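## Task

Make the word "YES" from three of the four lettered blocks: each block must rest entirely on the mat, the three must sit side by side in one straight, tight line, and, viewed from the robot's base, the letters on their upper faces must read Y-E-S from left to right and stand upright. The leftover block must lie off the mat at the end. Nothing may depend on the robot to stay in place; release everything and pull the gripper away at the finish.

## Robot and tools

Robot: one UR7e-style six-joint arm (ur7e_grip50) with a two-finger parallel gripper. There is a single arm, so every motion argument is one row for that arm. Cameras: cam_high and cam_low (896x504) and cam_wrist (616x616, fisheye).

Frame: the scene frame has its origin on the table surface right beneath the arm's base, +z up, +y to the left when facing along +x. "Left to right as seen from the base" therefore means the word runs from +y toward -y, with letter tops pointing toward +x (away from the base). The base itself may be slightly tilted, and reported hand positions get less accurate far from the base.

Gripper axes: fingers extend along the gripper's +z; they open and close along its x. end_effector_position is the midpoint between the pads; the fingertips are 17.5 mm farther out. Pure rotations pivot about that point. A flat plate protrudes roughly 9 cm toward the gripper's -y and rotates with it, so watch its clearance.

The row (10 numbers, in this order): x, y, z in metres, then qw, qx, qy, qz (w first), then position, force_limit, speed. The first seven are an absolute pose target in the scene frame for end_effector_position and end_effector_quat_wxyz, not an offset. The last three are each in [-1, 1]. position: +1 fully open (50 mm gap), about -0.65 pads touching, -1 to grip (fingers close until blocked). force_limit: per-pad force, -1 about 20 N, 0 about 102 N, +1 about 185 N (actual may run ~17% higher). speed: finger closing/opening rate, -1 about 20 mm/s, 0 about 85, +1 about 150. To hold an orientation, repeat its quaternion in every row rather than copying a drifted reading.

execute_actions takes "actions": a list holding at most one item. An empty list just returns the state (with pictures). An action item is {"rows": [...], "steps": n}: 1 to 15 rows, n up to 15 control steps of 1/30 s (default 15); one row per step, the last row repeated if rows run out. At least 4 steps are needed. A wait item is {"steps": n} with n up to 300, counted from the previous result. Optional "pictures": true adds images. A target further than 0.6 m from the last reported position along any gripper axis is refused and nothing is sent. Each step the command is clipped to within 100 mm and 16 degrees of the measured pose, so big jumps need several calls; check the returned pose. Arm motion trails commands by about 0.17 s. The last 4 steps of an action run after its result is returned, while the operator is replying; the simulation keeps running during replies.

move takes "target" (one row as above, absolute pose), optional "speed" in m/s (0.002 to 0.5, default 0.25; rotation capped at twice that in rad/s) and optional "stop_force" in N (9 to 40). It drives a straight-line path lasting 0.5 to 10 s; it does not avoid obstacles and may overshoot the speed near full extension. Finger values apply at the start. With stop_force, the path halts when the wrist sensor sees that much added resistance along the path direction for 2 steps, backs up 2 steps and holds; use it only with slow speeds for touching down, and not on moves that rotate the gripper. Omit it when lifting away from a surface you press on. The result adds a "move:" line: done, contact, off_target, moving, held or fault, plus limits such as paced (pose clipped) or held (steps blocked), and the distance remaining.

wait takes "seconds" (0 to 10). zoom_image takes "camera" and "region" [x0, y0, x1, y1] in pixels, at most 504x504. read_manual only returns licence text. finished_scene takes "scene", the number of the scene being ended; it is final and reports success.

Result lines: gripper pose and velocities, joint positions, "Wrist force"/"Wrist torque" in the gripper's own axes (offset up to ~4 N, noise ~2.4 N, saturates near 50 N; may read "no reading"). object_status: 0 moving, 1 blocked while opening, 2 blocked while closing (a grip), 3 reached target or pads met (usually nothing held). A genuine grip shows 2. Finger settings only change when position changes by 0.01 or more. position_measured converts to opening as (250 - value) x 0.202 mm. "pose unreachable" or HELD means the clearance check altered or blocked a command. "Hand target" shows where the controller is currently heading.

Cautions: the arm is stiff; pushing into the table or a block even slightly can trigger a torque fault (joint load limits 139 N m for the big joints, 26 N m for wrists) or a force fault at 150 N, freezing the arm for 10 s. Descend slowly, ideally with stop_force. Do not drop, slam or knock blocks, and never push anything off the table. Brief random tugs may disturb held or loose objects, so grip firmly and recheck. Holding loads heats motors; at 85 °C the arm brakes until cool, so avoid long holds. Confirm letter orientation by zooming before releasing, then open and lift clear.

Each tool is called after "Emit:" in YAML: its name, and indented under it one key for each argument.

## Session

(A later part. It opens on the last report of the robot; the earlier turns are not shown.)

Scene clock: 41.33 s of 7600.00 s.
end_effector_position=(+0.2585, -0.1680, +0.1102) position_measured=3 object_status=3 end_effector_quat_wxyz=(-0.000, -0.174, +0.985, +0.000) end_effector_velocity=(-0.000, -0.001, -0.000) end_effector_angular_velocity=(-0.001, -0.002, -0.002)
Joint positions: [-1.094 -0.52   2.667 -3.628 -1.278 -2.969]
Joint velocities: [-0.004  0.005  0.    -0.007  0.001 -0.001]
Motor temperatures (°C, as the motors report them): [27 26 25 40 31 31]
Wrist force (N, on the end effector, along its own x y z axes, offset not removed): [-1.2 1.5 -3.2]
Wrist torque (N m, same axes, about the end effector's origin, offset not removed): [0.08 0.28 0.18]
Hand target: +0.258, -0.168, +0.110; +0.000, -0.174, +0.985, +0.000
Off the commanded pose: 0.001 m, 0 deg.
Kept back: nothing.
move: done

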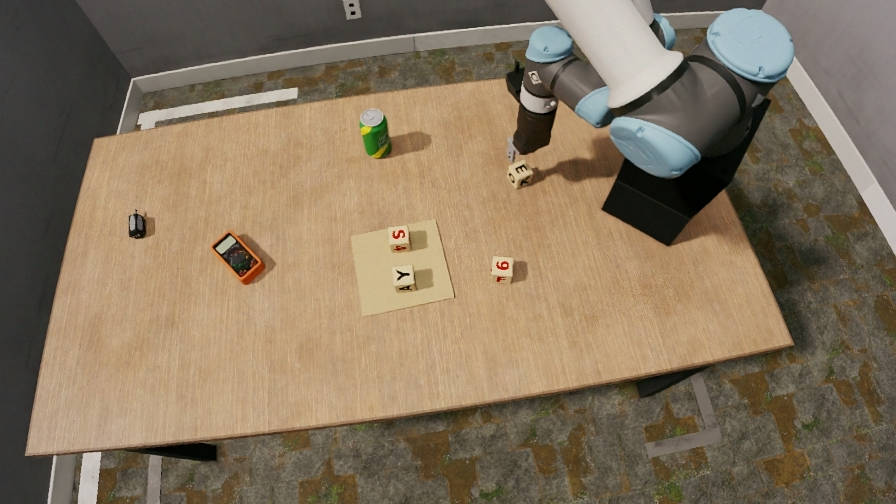

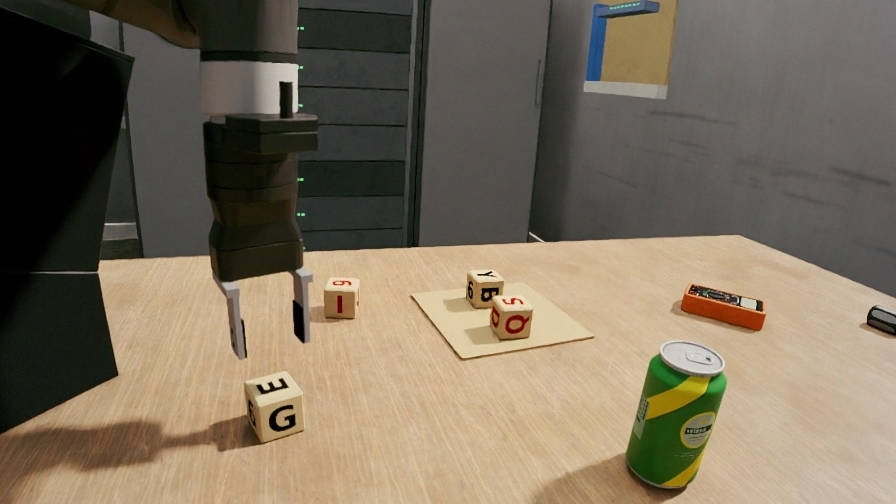

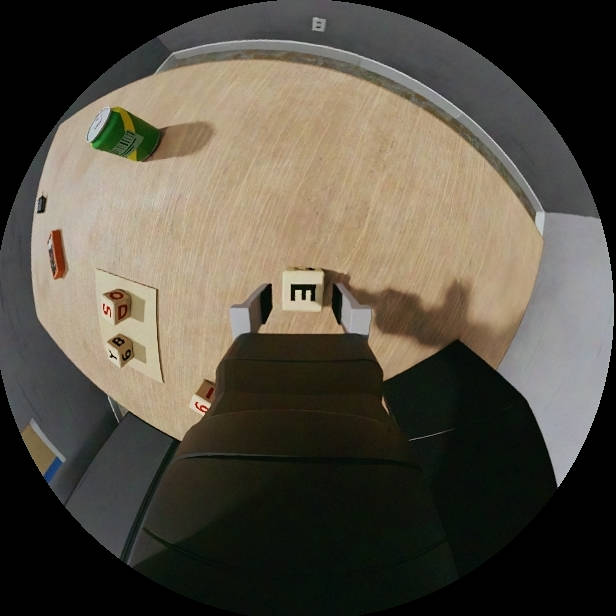

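Emit:
move:
  target: [0.255,-0.1615,0.075,0,0.1736,-0.9848,0,1,-0.5,0]

Emit:
move:
  target: [0.255,-0.1615,0.024,0,0.1736,-0.9848,0,1,-0.5,0]
  speed: 0.05
  stop_force: 10

Emit:
move:
  target: [0.255,-0.1615,0.024,0,0.1736,-0.9848,0,-1,-0.5,0]

Emit:
move:
  target: [0.255,-0.1615,0.085,0,0.1736,-0.9848,0,-1,-0.5,0]
  speed: 0.15

Emit:
move:
  target: [0.56,0.021,0.085,0,1,0,0,-1,-0.5,0]
  speed: 0.45

Scene clock: 42.43 s of 7600.00 s.
end_effector_position=(+0.2550, -0.1616, +0.0751) position_measured=3 object_status=3 end_effector_quat_wxyz=(-0.000, -0.174, +0.985, +0.000) end_effector_velocity=(+0.001, -0.001, -0.001) end_effector_angular_velocity=(-0.003, -0.002, +0.001)
Joint positions: [-1.052 -0.371  2.619 -3.742 -1.275 -2.925]
Joint velocities: [ 0.002  0.005 -0.002 -0.007  0.     0.002]
Motor temperatures (°C, as the motors report them): [27 26 25 40 31 31]
Wrist force (N, on the end effector, along its own x y z axes, offset not removed): [-0.1 1.5 -2.7]
Wrist torque (N m, same axes, about the end effector's origin, offset not removed): [0.08 0.22 0.12]
Hand target: +0.255, -0.162, +0.075; -0.000, -0.174, +0.985, -0.000
Off the commanded pose: 0.000 m, 0 deg.
Kept back: nothing.
move: done

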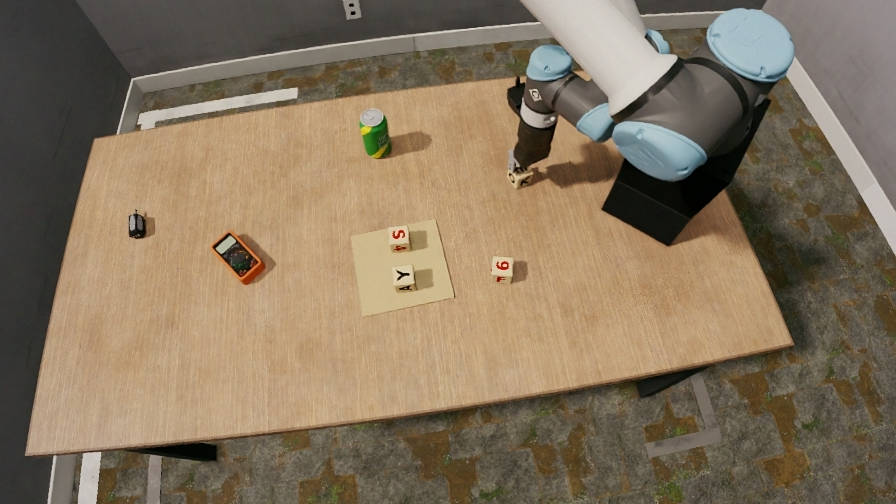

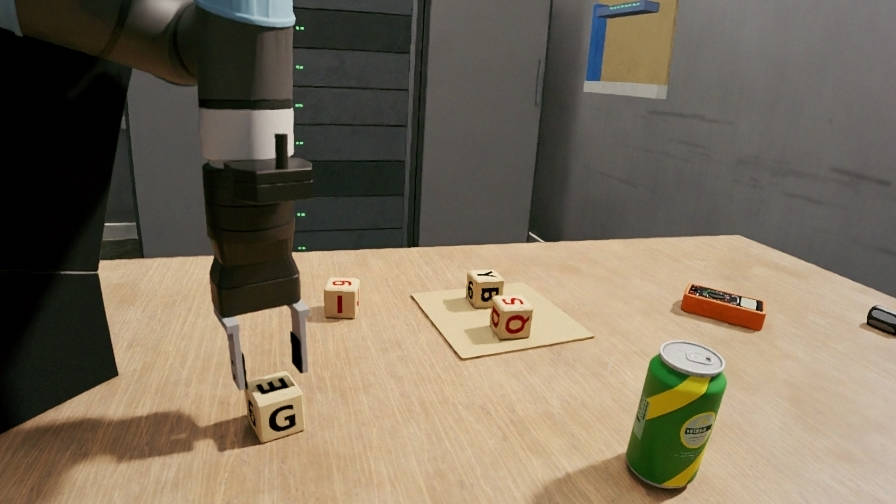

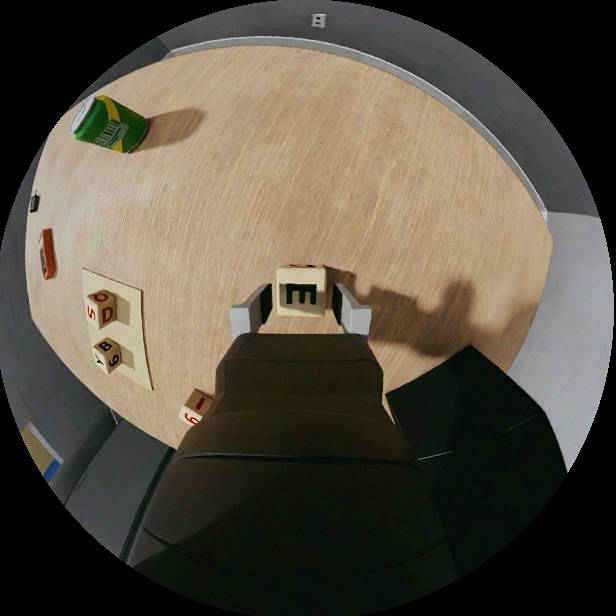

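Scene clock: 43.83 s of 7600.00 s.
end_effector_position=(+0.2550, -0.1615, +0.0241) position_measured=3 object_status=3 end_effector_quat_wxyz=(-0.000, -0.174, +0.985, -0.000) end_effector_velocity=(-0.000, +0.001, -0.002) end_effector_angular_velocity=(+0.002, +0.000, -0.000)
Joint positions: [-0.993 -0.216  2.513 -3.809 -1.271 -2.863]
Joint velocities: [ 0.001  0.005 -0.003 -0.001  0.001  0.001]
Motor temperatures (°C, as the motors report them): [27 26 25 40 31 31]
Wrist force (N, on the end effector, along its own x y z axes, offset not removed): [-0.9 1.9 -2.3]
Wrist torque (N m, same axes, about the end effector's origin, offset not removed): [0.10 0.28 0.09]
Hand target: +0.255, -0.162, +0.024; -0.000, -0.174, +0.985, -0.000
Off the commanded pose: 0.000 m, 0 deg.
Kept back: nothing.
move: done

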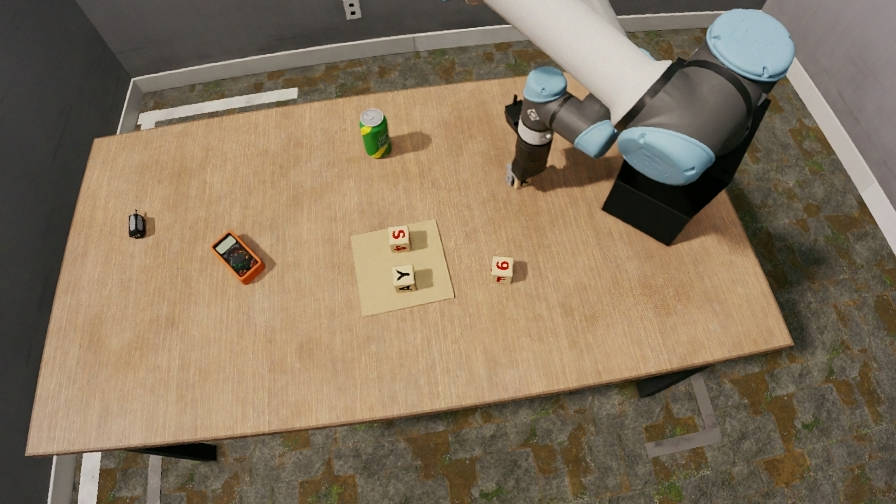

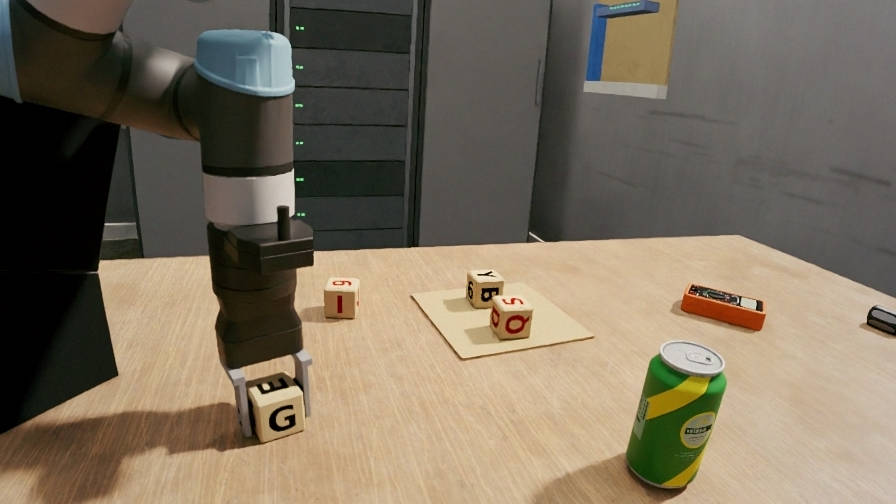

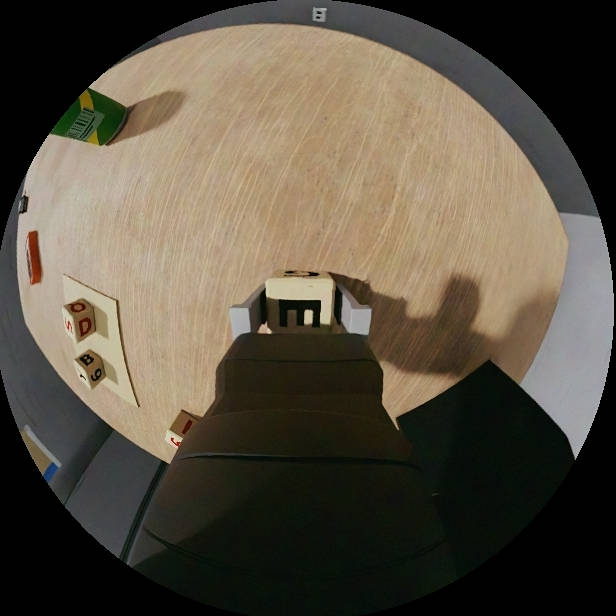

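Scene clock: 44.53 s of 7600.00 s.
end_effector_position=(+0.2550, -0.1615, +0.0240) position_measured=33 object_status=2 end_effector_quat_wxyz=(-0.000, -0.174, +0.985, -0.000) end_effector_velocity=(-0.000, +0.001, -0.000) end_effector_angular_velocity=(+0.002, +0.001, +0.000)
Joint positions: [-0.993 -0.216  2.513 -3.809 -1.271 -2.863]
Joint velocities: [ 0.     0.001 -0.     0.001  0.    -0.001]
Motor temperatures (°C, as the motors report them): [27 26 25 40 31 31]
Wrist force (N, on the end effector, along its own x y z axes, offset not removed): [0.0 3.0 -12.0]
Wrist torque (N m, same axes, about the end effector's origin, offset not removed): [0.01 0.34 0.14]
Hand target: +0.255, -0.162, +0.024; -0.000, -0.174, +0.985, -0.000
Off the commanded pose: 0.000 m, 0 deg.
Kept back: nothing.
move: done

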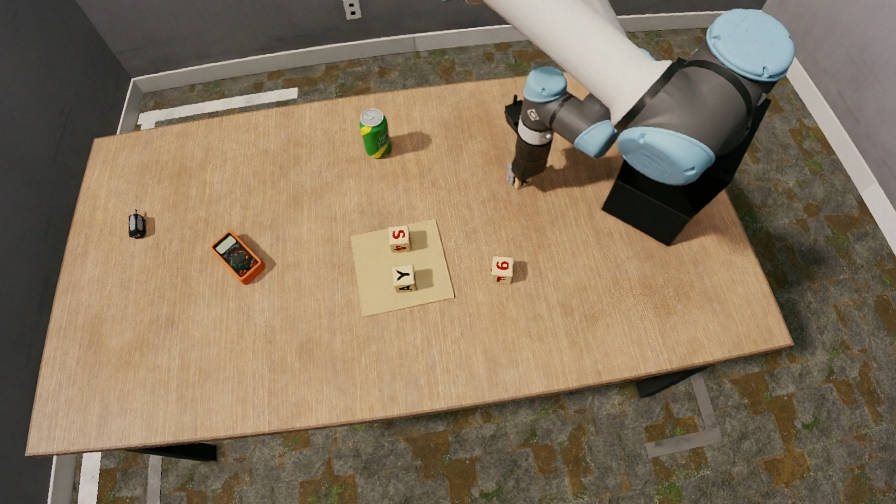

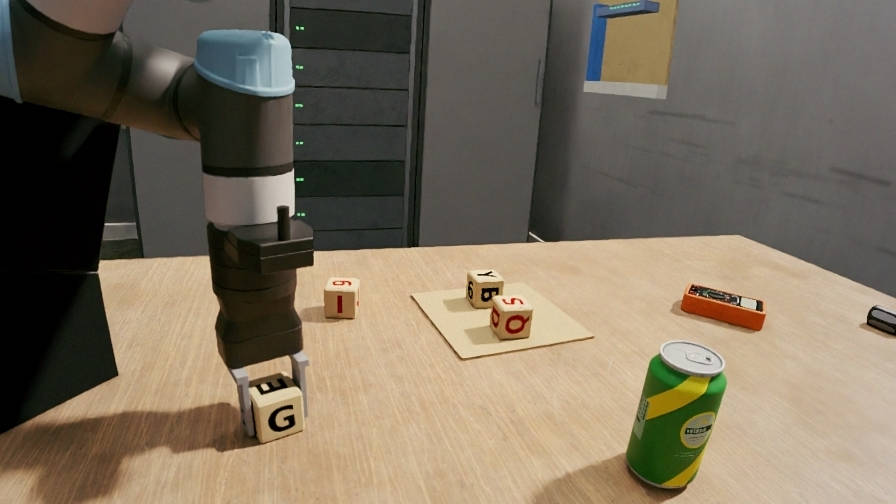

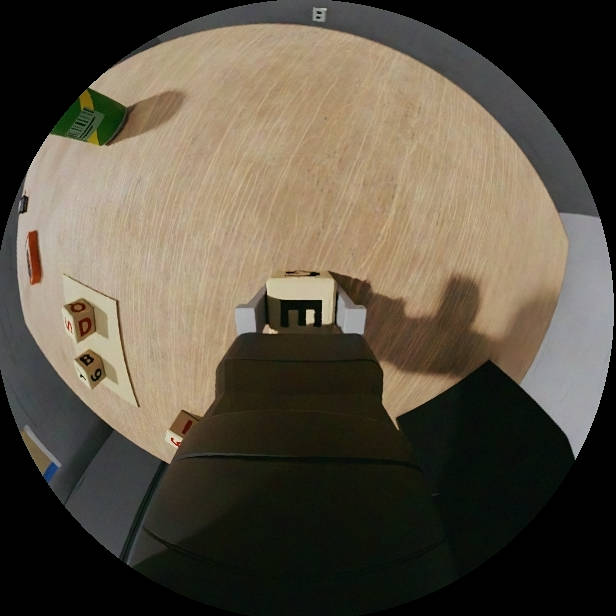

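Scene clock: 45.43 s of 7600.00 s.
end_effector_position=(+0.2550, -0.1614, +0.0849) position_measured=33 object_status=2 end_effector_quat_wxyz=(+0.000, -0.174, +0.985, -0.000) end_effector_velocity=(+0.000, +0.000, +0.002) end_effector_angular_velocity=(+0.002, -0.001, -0.000)
Joint positions: [-1.064 -0.404  2.638 -3.724 -1.276 -2.937]
Joint velocities: [-0.002 -0.007  0.002  0.006  0.001 -0.002]
Motor temperatures (°C, as the motors report them): [27 26 25 40 31 31]
Wrist force (N, on the end effector, along its own x y z axes, offset not removed): [-1.6 0.8 -3.1]
Wrist torque (N m, same axes, about the end effector's origin, offset not removed): [-0.12 0.49 0.17]
Hand target: +0.255, -0.161, +0.085; +0.000, -0.174, +0.985, +0.000
Off the commanded pose: 0.000 m, 0 deg.
Kept back: nothing.
move: done

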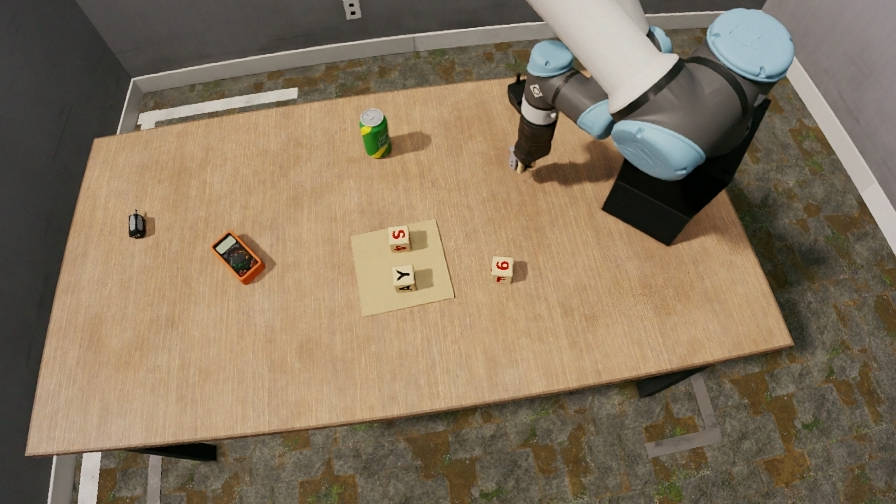

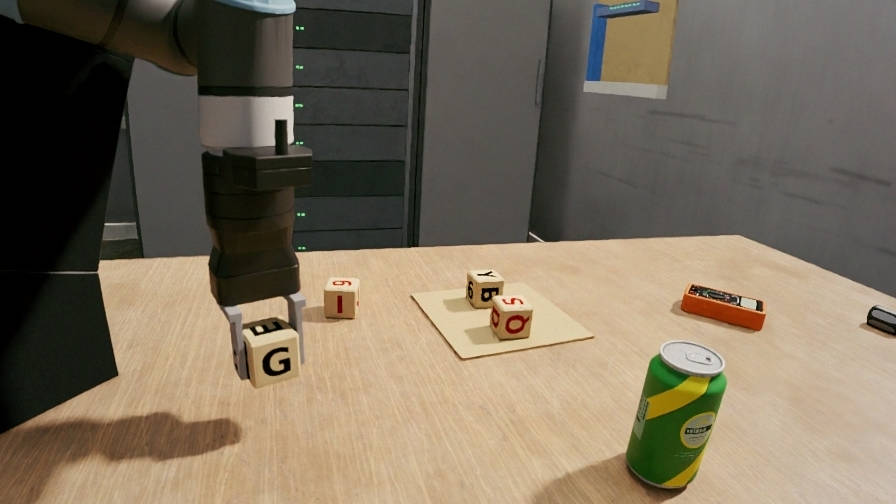

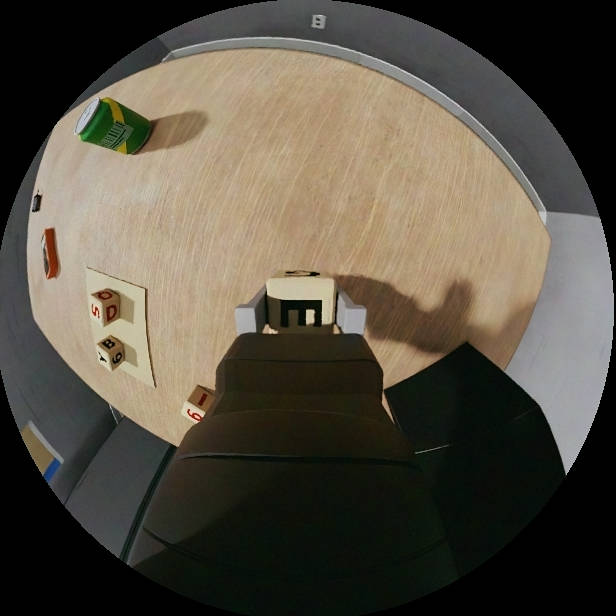

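Scene clock: 49.10 s of 7600.00 s.
end_effector_position=(+0.5595, +0.0211, +0.0849) position_measured=33 object_status=2 end_effector_quat_wxyz=(+0.000, +1.000, -0.000, +0.000) end_effector_velocity=(+0.000, +0.000, -0.001) end_effector_angular_velocity=(+0.002, +0.002, +0.006)
Joint positions: [-0.331 -0.779  2.007 -2.942 -1.3   -4.964]
Joint velocities: [ 0.001  0.002 -0.004  0.003  0.001 -0.006]
Motor temperatures (°C, as the motors report them): [27 26 25 40 31 31]
Wrist force (N, on the end effector, along its own x y z axes, offset not removed): [-0.9 0.8 -1.7]
Wrist torque (N m, same axes, about the end effector's origin, offset not removed): [0.00 0.28 0.09]
Hand target: +0.560, +0.021, +0.085; +0.000, +1.000, +0.000, +0.000
Off the commanded pose: 0.000 m, 0 deg.
Kept back: nothing.
move: done

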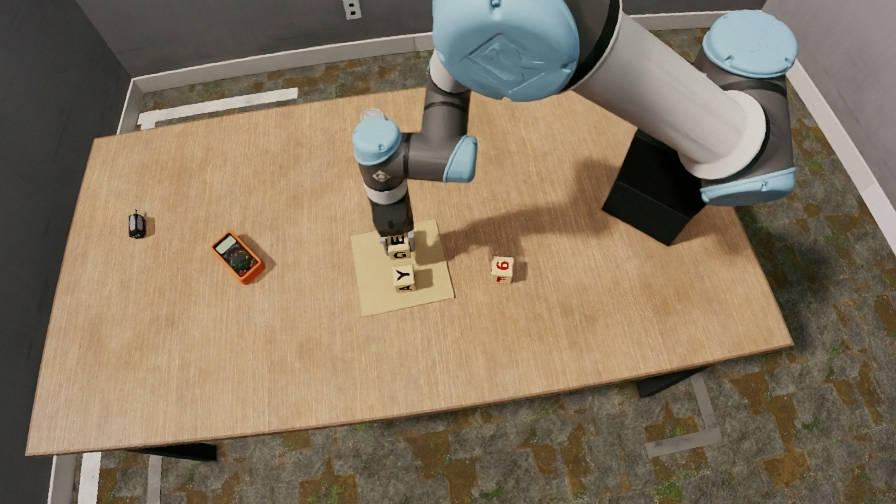

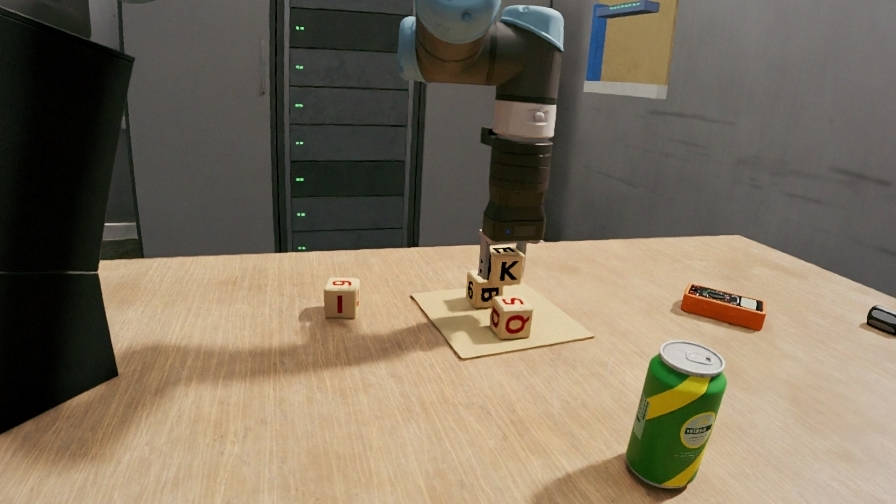

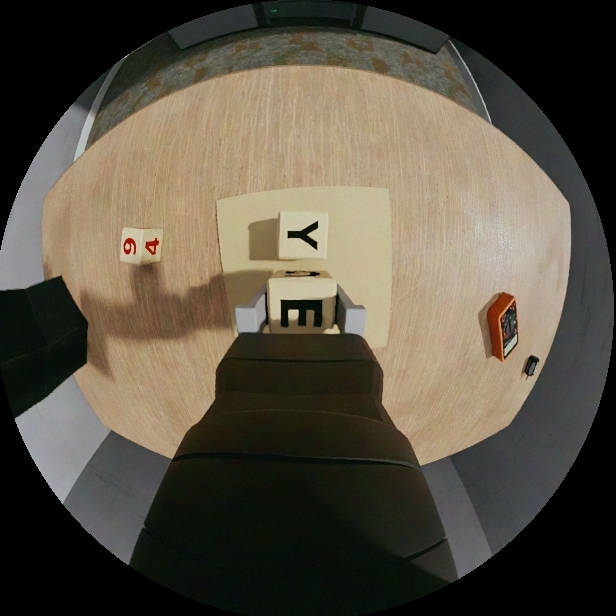

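Emit:
move:
  target: [0.56,0.023,0.034,0,1,0,0,-1,-0.5,0]
  speed: 0.05
  stop_force: 10

Emit:
move:
  target: [0.56,0.023,0.022,0,1,0,0,-1,-0.5,0]
  speed: 0.006
  stop_force: 9

Scene clock: 50.73 s of 7600.00 s.
end_effector_position=(+0.5600, +0.0230, +0.0341) position_measured=33 object_status=2 end_effector_quat_wxyz=(+0.000, +1.000, +0.000, +0.000) end_effector_velocity=(-0.000, -0.000, -0.001) end_effector_angular_velocity=(-0.001, +0.001, -0.001)
Joint positions: [-0.303 -0.652  1.945 -3.014 -1.304 -4.936]
Joint velocities: [ 0.     0.003 -0.001 -0.001 -0.002  0.001]
Motor temperatures (°C, as the motors report them): [27 26 25 40 31 31]
Wrist force (N, on the end effector, along its own x y z axes, offset not removed): [-1.3 0.2 -2.1]
Wrist torque (N m, same axes, about the end effector's origin, offset not removed): [-0.19 0.40 0.14]
Hand target: +0.560, +0.023, +0.034; +0.000, +1.000, +0.000, +0.000
Off the commanded pose: 0.000 m, 0 deg.
Kept back: nothing.
move: done

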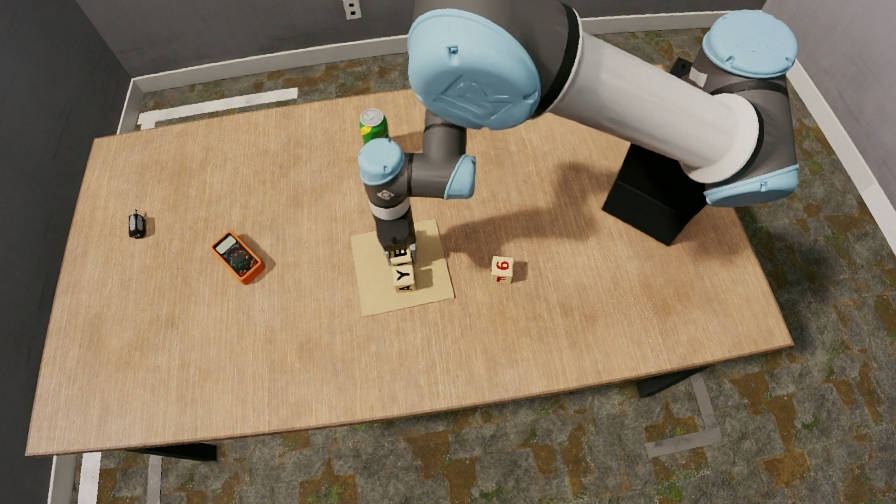

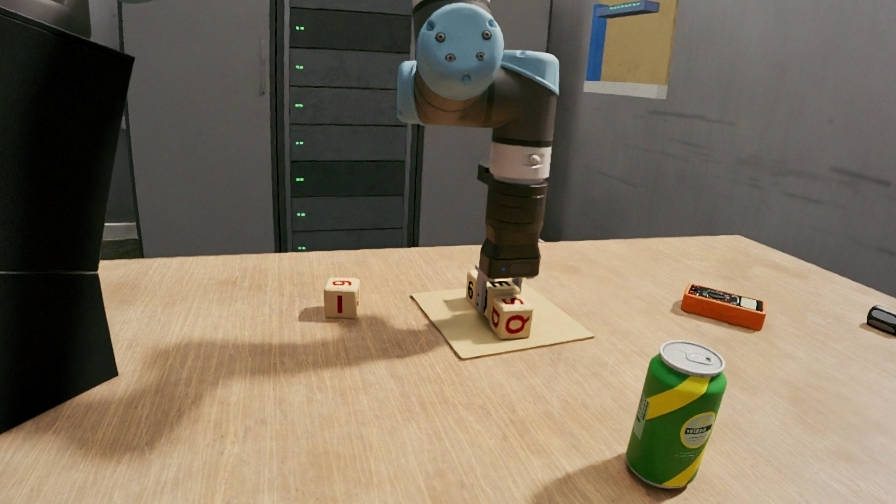

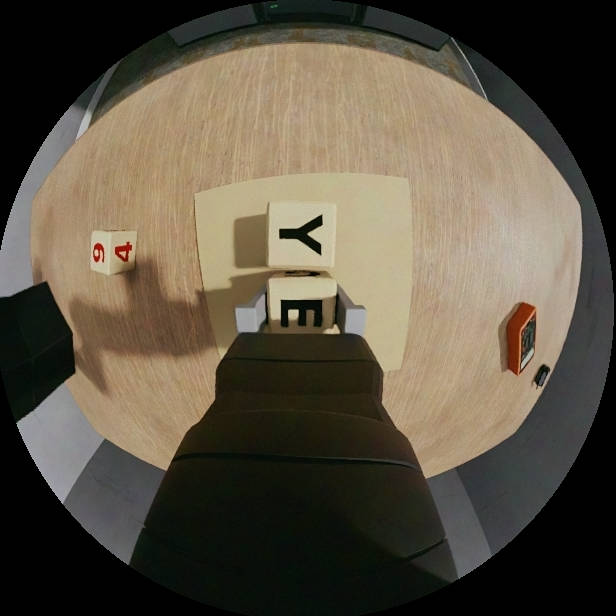

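Scene clock: 52.10 s of 7600.00 s.
end_effector_position=(+0.5603, +0.0230, +0.0281) position_measured=33 object_status=2 end_effector_quat_wxyz=(+0.000, +1.000, +0.000, +0.000) end_effector_velocity=(-0.001, +0.000, +0.001) end_effector_angular_velocity=(-0.000, +0.000, -0.001)
Joint positions: [-0.3   -0.636  1.936 -3.022 -1.304 -4.933]
Joint velocities: [-0.    -0.003  0.004 -0.    -0.     0.001]
Motor temperatures (°C, as the motors report them): [27 26 25 40 31 31]
Wrist force (N, on the end effector, along its own x y z axes, offset not removed): [-8.1 2.9 -26.0]
Wrist torque (N m, same axes, about the end effector's origin, offset not removed): [0.01 0.26 0.13]
Hand target: +0.560, +0.023, +0.028; +0.000, +1.000, +0.000, +0.000
Off the commanded pose: 0.006 m, 0 deg.
Kept back: nothing.
move: contact

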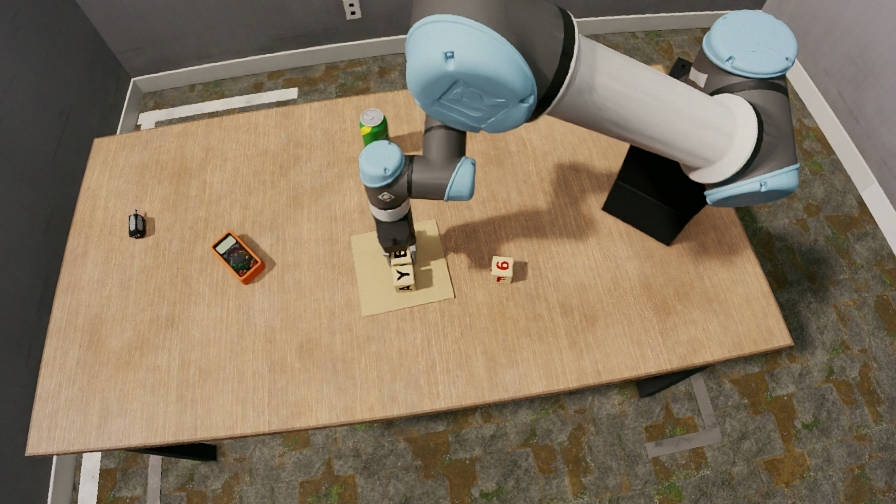

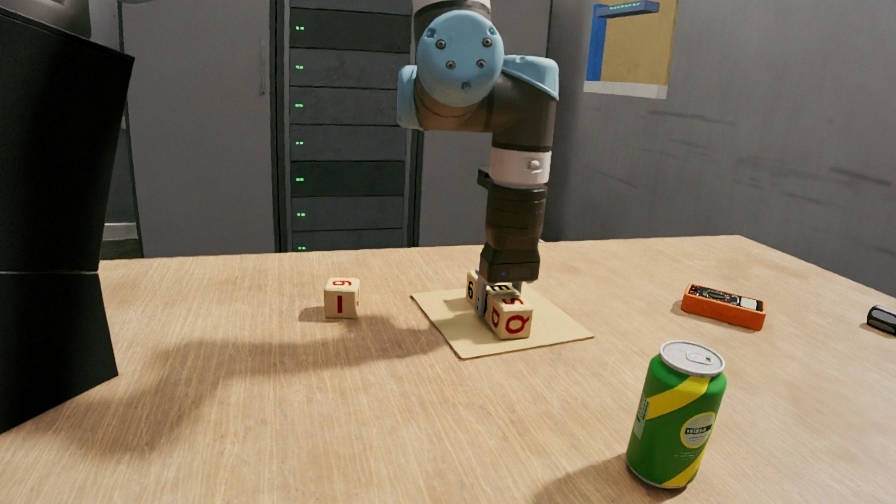

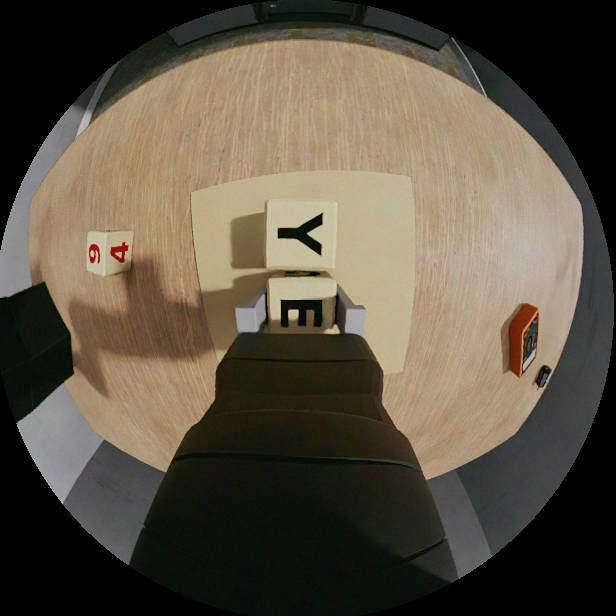

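Emit:
move:
  target: [0.56,0.023,0.0287,0,1,0,0,1,-0.5,-0.6]

Emit:
move:
  target: [0.56,0.023,0.08,0,1,0,0,1,-0.5,-0.6]
  speed: 0.15

Emit:
move:
  target: [0.56,-0.03,0.17,0,1,0,0,1,-0.5,-0.6]

Emit:
zoom_image:
  camera: "cam_wrist"
  region: [200,140,400,340]

Scene clock: 53.03 s of 7600.00 s.
end_effector_position=(+0.5600, +0.0230, +0.0287) position_measured=3 object_status=3 end_effector_quat_wxyz=(+0.000, +1.000, +0.000, -0.000) end_effector_velocity=(+0.000, +0.000, +0.000) end_effector_angular_velocity=(+0.000, -0.001, -0.000)
Joint positions: [-0.3   -0.638  1.937 -3.021 -1.304 -4.933]
Joint velocities: [-0.    -0.001  0.001 -0.001  0.     0.   ]
Motor temperatures (°C, as the motors report them): [27 26 25 40 31 31]
Wrist force (N, on the end effector, along its own x y z axes, offset not removed): [-0.3 1.8 -3.5]
Wrist torque (N m, same axes, about the end effector's origin, offset not removed): [-0.03 0.11 0.08]
Hand target: +0.560, +0.023, +0.029; -0.000, +1.000, +0.000, -0.000
Off the commanded pose: 0.000 m, 0 deg.
Kept back: nothing.
move: done

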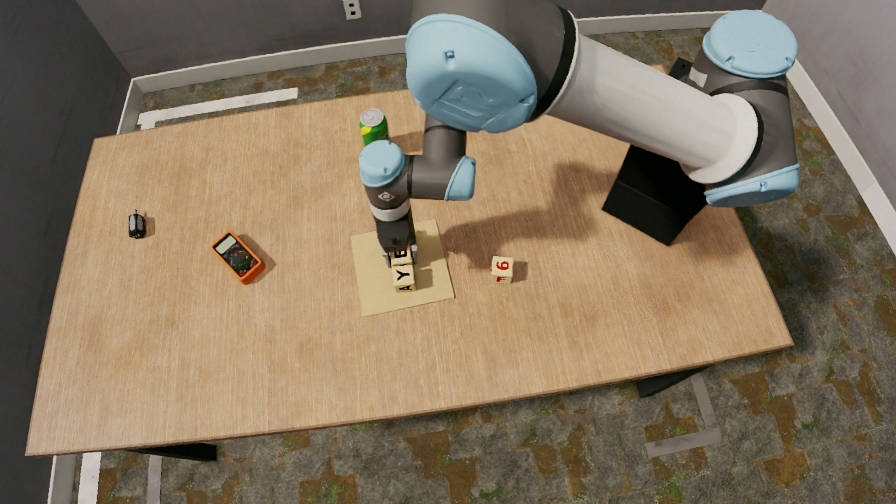

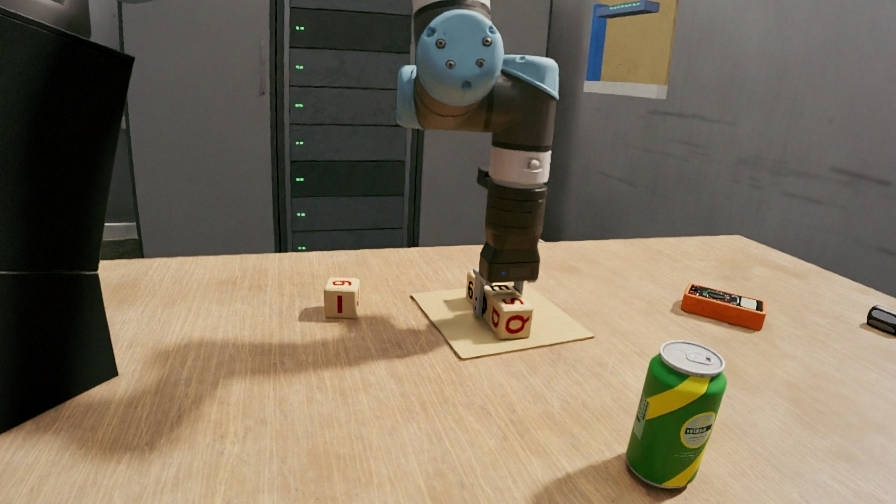

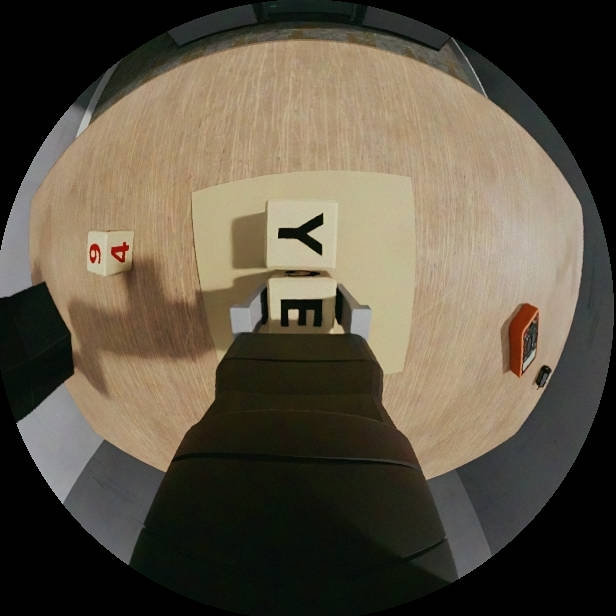

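Scene clock: 53.90 s of 7600.00 s.
end_effector_position=(+0.5600, +0.0230, +0.0798) position_measured=3 object_status=3 end_effector_quat_wxyz=(-0.000, +1.000, -0.000, -0.000) end_effector_velocity=(+0.000, +0.000, +0.002) end_effector_angular_velocity=(+0.000, -0.001, +0.000)
Joint positions: [-0.325 -0.767  2.    -2.949 -1.301 -4.959]
Joint velocities: [-0.001 -0.004  0.002  0.001  0.001 -0.001]
Motor temperatures (°C, as the motors report them): [27 26 25 40 31 31]
Wrist force (N, on the end effector, along its own x y z axes, offset not removed): [-0.6 2.9 -0.9]
Wrist torque (N m, same axes, about the end effector's origin, offset not removed): [0.40 0.32 0.24]
Hand target: +0.560, +0.023, +0.080; -0.000, +1.000, -0.000, -0.000
Off the commanded pose: 0.000 m, 0 deg.
Kept back: nothing.
move: done

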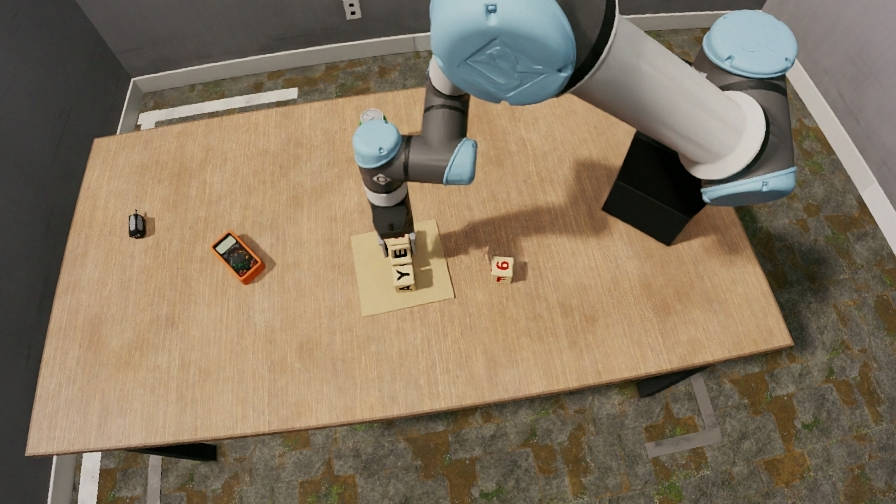

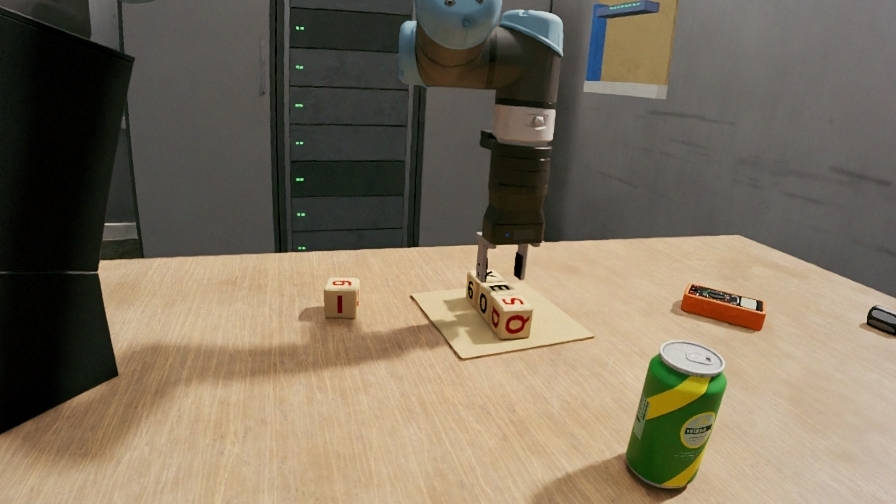

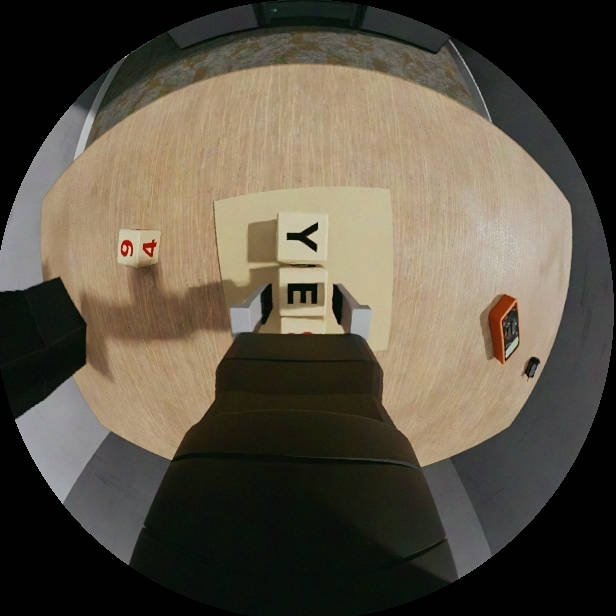

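Scene clock: 54.87 s of 7600.00 s.
end_effector_position=(+0.5601, -0.0299, +0.1698) position_measured=3 object_status=3 end_effector_quat_wxyz=(-0.000, +1.000, -0.000, -0.000) end_effector_velocity=(+0.000, -0.000, +0.001) end_effector_angular_velocity=(+0.001, +0.000, +0.001)
Joint positions: [-0.464 -0.967  2.052 -2.761 -1.283 -5.102]
Joint velocities: [-0.001 -0.002 -0.     0.003  0.001 -0.002]
Motor temperatures (°C, as the motors report them): [27 26 25 40 31 31]
Wrist force (N, on the end effector, along its own x y z axes, offset not removed): [1.4 2.6 -1.1]
Wrist torque (N m, same axes, about the end effector's origin, offset not removed): [0.28 -0.16 0.04]
Hand target: +0.560, -0.030, +0.170; -0.000, +1.000, -0.000, -0.000
Off the commanded pose: 0.000 m, 0 deg.
Kept back: nothing.
move: done

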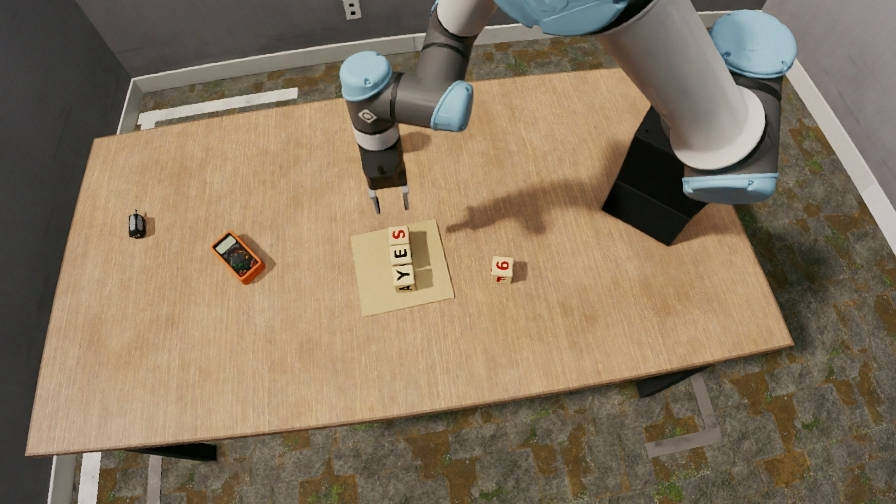

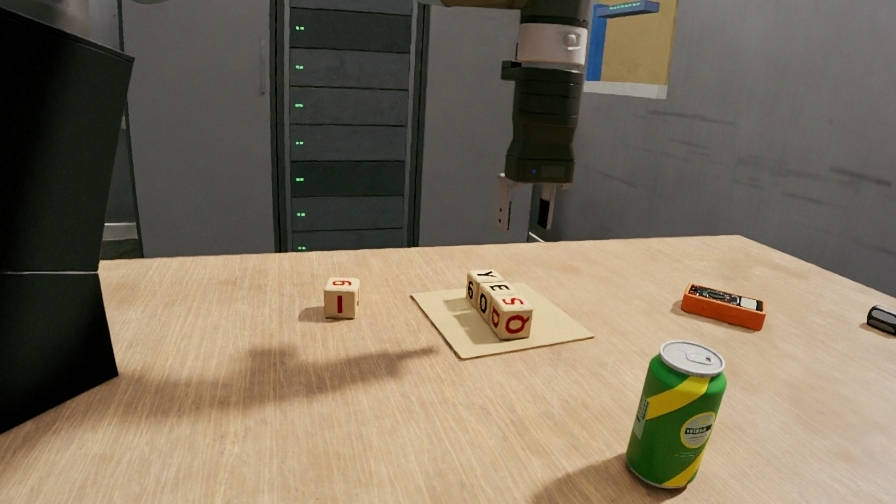

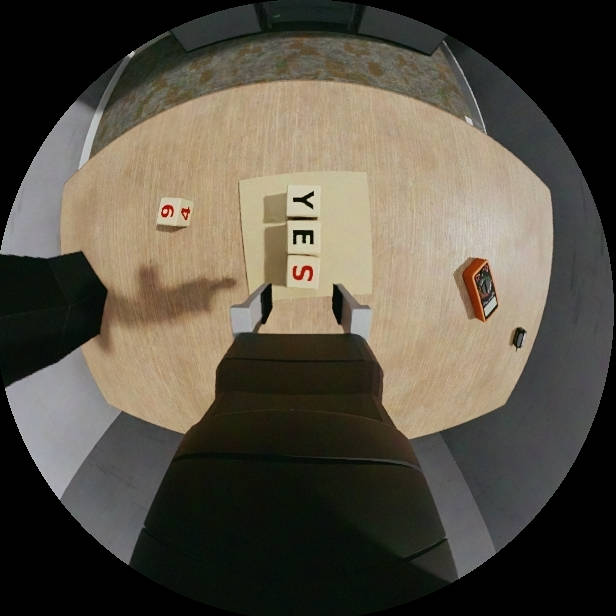

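Region (200, 140, 400, 340) of cam_wrist's 616x616 image, scaled by 2.520, with more detail than that image has.

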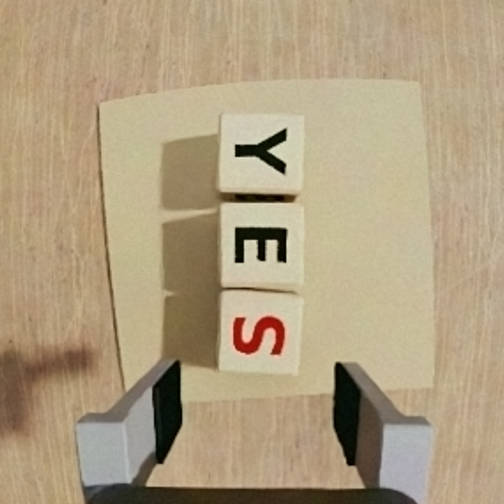

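Emit:
finished_scene:
  scene: 1

The scene is finished: the task was done.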